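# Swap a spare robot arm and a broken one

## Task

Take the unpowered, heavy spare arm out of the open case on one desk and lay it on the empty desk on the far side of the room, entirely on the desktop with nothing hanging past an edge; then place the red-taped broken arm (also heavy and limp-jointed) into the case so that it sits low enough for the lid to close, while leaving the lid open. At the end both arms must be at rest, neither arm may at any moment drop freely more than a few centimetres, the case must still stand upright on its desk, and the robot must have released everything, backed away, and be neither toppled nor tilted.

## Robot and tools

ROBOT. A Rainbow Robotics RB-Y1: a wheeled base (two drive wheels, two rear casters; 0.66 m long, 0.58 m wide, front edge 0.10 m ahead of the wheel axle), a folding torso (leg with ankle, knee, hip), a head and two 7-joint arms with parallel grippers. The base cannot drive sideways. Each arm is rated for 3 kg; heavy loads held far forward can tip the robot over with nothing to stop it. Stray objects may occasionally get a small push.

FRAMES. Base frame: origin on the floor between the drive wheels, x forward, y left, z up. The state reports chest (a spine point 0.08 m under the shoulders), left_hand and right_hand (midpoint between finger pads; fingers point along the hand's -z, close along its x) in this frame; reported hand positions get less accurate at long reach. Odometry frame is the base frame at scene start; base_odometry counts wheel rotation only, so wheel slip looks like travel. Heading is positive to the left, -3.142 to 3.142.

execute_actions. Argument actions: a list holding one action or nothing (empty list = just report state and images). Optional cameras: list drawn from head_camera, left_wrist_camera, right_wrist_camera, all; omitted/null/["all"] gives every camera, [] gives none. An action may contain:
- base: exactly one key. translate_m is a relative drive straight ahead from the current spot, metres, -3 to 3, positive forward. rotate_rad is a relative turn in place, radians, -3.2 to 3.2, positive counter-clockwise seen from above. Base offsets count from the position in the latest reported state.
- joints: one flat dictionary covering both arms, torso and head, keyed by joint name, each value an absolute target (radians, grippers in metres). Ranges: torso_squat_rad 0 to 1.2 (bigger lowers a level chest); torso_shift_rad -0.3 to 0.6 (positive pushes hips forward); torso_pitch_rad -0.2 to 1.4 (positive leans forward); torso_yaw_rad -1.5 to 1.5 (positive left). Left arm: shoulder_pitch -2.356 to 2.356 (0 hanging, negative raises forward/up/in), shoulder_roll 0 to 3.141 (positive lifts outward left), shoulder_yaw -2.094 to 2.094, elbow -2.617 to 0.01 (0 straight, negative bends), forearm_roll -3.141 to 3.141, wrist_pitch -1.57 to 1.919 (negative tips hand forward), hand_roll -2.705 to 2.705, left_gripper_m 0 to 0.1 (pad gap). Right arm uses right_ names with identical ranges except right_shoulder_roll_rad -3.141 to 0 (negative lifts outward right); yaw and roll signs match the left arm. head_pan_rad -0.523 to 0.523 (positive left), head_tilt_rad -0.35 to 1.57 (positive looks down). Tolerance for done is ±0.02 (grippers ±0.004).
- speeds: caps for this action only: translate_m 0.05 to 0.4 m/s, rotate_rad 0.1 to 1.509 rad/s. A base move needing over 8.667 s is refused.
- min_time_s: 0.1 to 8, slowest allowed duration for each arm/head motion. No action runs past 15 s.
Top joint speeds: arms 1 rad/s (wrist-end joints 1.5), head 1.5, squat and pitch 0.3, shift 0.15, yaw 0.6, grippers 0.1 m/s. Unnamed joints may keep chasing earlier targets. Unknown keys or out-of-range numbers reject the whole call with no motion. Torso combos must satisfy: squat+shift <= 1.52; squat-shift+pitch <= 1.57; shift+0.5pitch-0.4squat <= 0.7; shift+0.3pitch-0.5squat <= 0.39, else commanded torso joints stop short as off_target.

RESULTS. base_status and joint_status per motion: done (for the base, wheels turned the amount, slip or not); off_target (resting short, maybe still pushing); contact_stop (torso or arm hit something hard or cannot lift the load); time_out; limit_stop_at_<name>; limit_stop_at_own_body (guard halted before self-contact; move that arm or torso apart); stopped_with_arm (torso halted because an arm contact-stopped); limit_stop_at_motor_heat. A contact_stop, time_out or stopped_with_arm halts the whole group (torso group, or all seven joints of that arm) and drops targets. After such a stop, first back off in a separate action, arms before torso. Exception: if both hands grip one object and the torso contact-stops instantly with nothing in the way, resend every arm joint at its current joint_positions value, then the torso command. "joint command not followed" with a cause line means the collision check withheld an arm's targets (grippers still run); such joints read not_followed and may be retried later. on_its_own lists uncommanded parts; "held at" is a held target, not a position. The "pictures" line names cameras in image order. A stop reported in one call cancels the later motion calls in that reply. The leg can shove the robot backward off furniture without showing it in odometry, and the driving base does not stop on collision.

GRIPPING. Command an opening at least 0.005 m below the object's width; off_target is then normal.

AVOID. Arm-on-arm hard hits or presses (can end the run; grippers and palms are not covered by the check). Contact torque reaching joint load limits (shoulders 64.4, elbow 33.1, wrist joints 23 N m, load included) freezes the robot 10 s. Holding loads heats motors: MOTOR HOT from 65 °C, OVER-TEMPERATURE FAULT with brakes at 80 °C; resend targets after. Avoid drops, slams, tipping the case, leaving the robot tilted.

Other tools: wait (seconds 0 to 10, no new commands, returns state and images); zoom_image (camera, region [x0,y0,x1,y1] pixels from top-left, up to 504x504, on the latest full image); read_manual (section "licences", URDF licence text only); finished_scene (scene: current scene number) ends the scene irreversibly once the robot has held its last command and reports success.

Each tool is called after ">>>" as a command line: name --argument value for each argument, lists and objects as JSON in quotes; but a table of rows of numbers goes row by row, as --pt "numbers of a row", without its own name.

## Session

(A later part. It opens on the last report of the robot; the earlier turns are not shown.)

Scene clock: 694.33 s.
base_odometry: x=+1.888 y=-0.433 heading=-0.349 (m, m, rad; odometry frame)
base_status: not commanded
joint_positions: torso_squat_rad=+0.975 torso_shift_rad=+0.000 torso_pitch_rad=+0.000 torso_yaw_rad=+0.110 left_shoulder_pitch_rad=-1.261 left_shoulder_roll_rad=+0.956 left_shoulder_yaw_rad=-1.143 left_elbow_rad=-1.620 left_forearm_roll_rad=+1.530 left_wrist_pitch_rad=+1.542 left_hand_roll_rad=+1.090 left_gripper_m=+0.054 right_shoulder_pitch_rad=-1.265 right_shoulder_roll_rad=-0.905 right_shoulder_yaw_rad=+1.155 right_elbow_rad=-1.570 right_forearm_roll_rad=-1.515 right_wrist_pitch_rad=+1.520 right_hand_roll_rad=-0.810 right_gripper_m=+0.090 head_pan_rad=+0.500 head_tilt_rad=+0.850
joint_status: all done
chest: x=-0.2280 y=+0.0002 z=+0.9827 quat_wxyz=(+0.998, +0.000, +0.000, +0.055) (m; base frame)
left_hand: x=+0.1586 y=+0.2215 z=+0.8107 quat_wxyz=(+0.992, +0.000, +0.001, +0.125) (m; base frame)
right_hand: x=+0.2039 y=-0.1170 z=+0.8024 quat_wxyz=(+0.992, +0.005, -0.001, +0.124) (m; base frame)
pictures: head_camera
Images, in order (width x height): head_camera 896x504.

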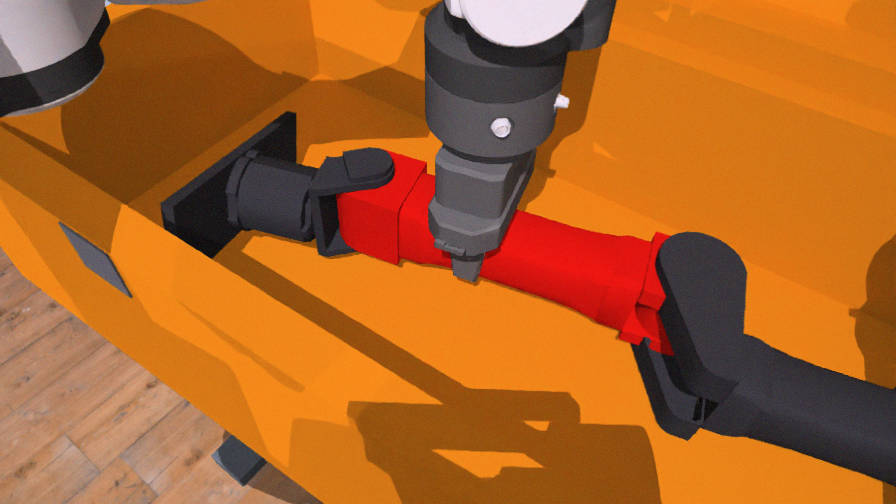

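Flat. A bit lower, then release.

>>> execute_actions --actions '[{"joints":{"left_shoulder_pitch_rad":-1.245,"left_shoulder_roll_rad":0.95,"left_shoulder_yaw_rad":-1.144,"left_forearm_roll_rad":1.514,"left_wrist_pitch_rad":1.531},"min_time_s":1}]' --cameras '[]'

>>> execute_actions --actions '[{"joints":{"left_gripper_m":0.09}}]' --cameras '[]'

>>> execute_actions --actions '[{"joints":{"torso_squat_rad":0.4,"head_pan_rad":0.3,"head_tilt_rad":1.0}}]' --cameras '["head_camera"]'

>>> execute_actions --actions '[{"base":{"translate_m":-0.7},"joints":{"torso_yaw_rad":0.2,"head_pan_rad":-0.1,"head_tilt_rad":0.5}}]' --cameras '["head_camera"]'

Scene clock: 705.07 s.
base_odometry: x=+1.888 y=-0.433 heading=-0.349 (m, m, rad; odometry frame)
base_status: not commanded
joint_positions: torso_squat_rad=+0.975 torso_shift_rad=+0.000 torso_pitch_rad=+0.000 torso_yaw_rad=+0.110 left_shoulder_pitch_rad=-1.246 left_shoulder_roll_rad=+0.952 left_shoulder_yaw_rad=-1.143 left_elbow_rad=-1.620 left_forearm_roll_rad=+1.514 left_wrist_pitch_rad=+1.532 left_hand_roll_rad=+1.090 left_gripper_m=+0.054 right_shoulder_pitch_rad=-1.265 right_shoulder_roll_rad=-0.905 right_shoulder_yaw_rad=+1.155 right_elbow_rad=-1.570 right_forearm_roll_rad=-1.515 right_wrist_pitch_rad=+1.520 right_hand_roll_rad=-0.810 right_gripper_m=+0.090 head_pan_rad=+0.500 head_tilt_rad=+0.850
joint_status: all done
chest: x=-0.2280 y=+0.0003 z=+0.9827 quat_wxyz=(+0.998, +0.000, +0.000, +0.055) (m; base frame)
left_hand: x=+0.1592 y=+0.2220 z=+0.8044 quat_wxyz=(+0.992, +0.000, -0.001, +0.125) (m; base frame)
right_hand: x=+0.2039 y=-0.1170 z=+0.8024 quat_wxyz=(+0.992, +0.005, -0.001, +0.124) (m; base frame)
pictures: none
No camera images: the call's "cameras" was empty. Leave "cameras" out to get every camera's image.

Scene clock: 706.37 s.
base_odometry: x=+1.888 y=-0.433 heading=-0.349 (m, m, rad; odometry frame)
base_status: not commanded
joint_positions: torso_squat_rad=+0.975 torso_shift_rad=+0.000 torso_pitch_rad=+0.000 torso_yaw_rad=+0.110 left_shoulder_pitch_rad=-1.245 left_shoulder_roll_rad=+0.950 left_shoulder_yaw_rad=-1.144 left_elbow_rad=-1.620 left_forearm_roll_rad=+1.514 left_wrist_pitch_rad=+1.531 left_hand_roll_rad=+1.090 left_gripper_m=+0.090 right_shoulder_pitch_rad=-1.265 right_shoulder_roll_rad=-0.905 right_shoulder_yaw_rad=+1.155 right_elbow_rad=-1.570 right_forearm_roll_rad=-1.515 right_wrist_pitch_rad=+1.520 right_hand_roll_rad=-0.810 right_gripper_m=+0.090 head_pan_rad=+0.500 head_tilt_rad=+0.850
joint_status: all done
chest: x=-0.2280 y=+0.0003 z=+0.9827 quat_wxyz=(+0.998, +0.000, +0.000, +0.055) (m; base frame)
left_hand: x=+0.1589 y=+0.2213 z=+0.8038 quat_wxyz=(+0.992, +0.000, +0.000, +0.125) (m; base frame)
right_hand: x=+0.2040 y=-0.1170 z=+0.8024 quat_wxyz=(+0.992, +0.005, -0.001, +0.124) (m; base frame)
pictures: none
No camera images: the call's "cameras" was empty. Leave "cameras" out to get every camera's image.

Scene clock: 709.07 s.
base_odometry: x=+1.888 y=-0.433 heading=-0.348 (m, m, rad; odometry frame)
base_status: not commanded
joint_positions: torso_squat_rad=+0.400 torso_shift_rad=+0.000 torso_pitch_rad=+0.000 torso_yaw_rad=+0.110 left_shoulder_pitch_rad=-1.245 left_shoulder_roll_rad=+0.950 left_shoulder_yaw_rad=-1.144 left_elbow_rad=-1.620 left_forearm_roll_rad=+1.514 left_wrist_pitch_rad=+1.531 left_hand_roll_rad=+1.090 left_gripper_m=+0.090 right_shoulder_pitch_rad=-1.265 right_shoulder_roll_rad=-0.905 right_shoulder_yaw_rad=+1.155 right_elbow_rad=-1.570 right_forearm_roll_rad=-1.515 right_wrist_pitch_rad=+1.520 right_hand_roll_rad=-0.810 right_gripper_m=+0.090 head_pan_rad=+0.300 head_tilt_rad=+1.000
joint_status: all done
chest: x=-0.2278 y=+0.0003 z=+1.2347 quat_wxyz=(+0.998, +0.000, +0.000, +0.055) (m; base frame)
left_hand: x=+0.1589 y=+0.2213 z=+1.0554 quat_wxyz=(+0.992, +0.000, +0.000, +0.125) (m; base frame)
right_hand: x=+0.2042 y=-0.1168 z=+1.0543 quat_wxyz=(+0.992, +0.005, -0.001, +0.124) (m; base frame)
pictures: head_camera
Images, in order (width x height): head_camera 896x504.

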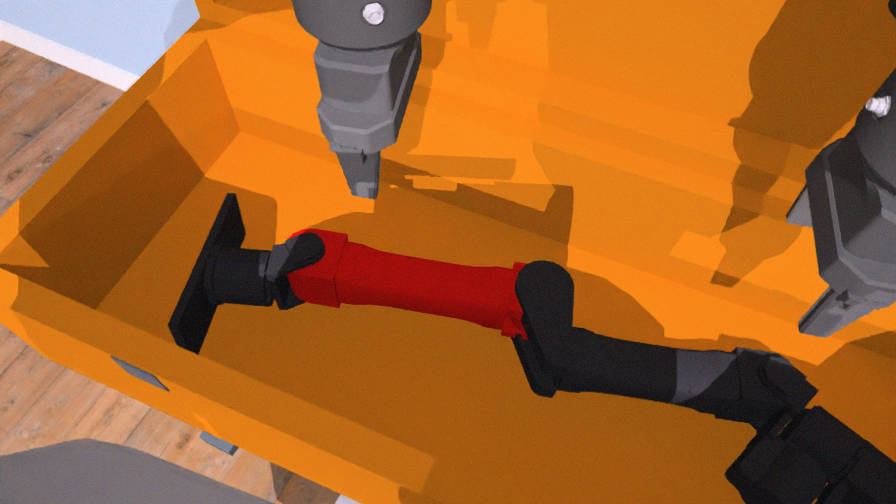

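Scene clock: 712.40 s.
base_odometry: x=+1.230 y=-0.194 heading=-0.350 (m, m, rad; odometry frame)
base_status: done
joint_positions: torso_squat_rad=+0.400 torso_shift_rad=+0.000 torso_pitch_rad=+0.000 torso_yaw_rad=+0.200 left_shoulder_pitch_rad=-1.245 left_shoulder_roll_rad=+0.950 left_shoulder_yaw_rad=-1.144 left_elbow_rad=-1.620 left_forearm_roll_rad=+1.514 left_wrist_pitch_rad=+1.531 left_hand_roll_rad=+1.090 left_gripper_m=+0.090 right_shoulder_pitch_rad=-1.265 right_shoulder_roll_rad=-0.905 right_shoulder_yaw_rad=+1.155 right_elbow_rad=-1.570 right_forearm_roll_rad=-1.515 right_wrist_pitch_rad=+1.520 right_hand_roll_rad=-0.810 right_gripper_m=+0.090 head_pan_rad=-0.100 head_tilt_rad=+0.500
joint_status: all done
chest: x=-0.2279 y=+0.0003 z=+1.2347 quat_wxyz=(+0.995, +0.000, +0.000, +0.100) (m; base frame)
left_hand: x=+0.1374 y=+0.2551 z=+1.0555 quat_wxyz=(+0.986, +0.000, +0.000, +0.169) (m; base frame)
right_hand: x=+0.2128 y=-0.0775 z=+1.0544 quat_wxyz=(+0.986, +0.005, -0.001, +0.168) (m; base frame)
pictures: head_camera
Images, in order (width x height): head_camera 896x504.

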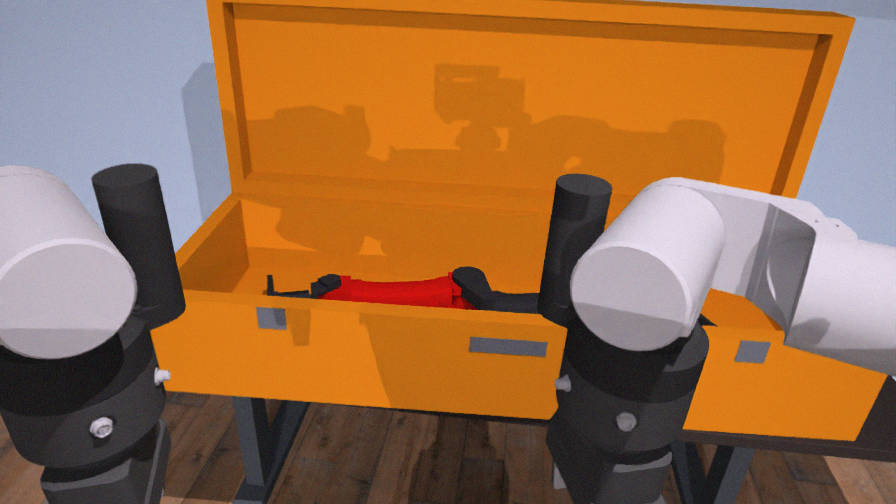

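Case is upright with only a slight overhang.

>>> finished_scene --scene 2

The scene is finished: the task was done.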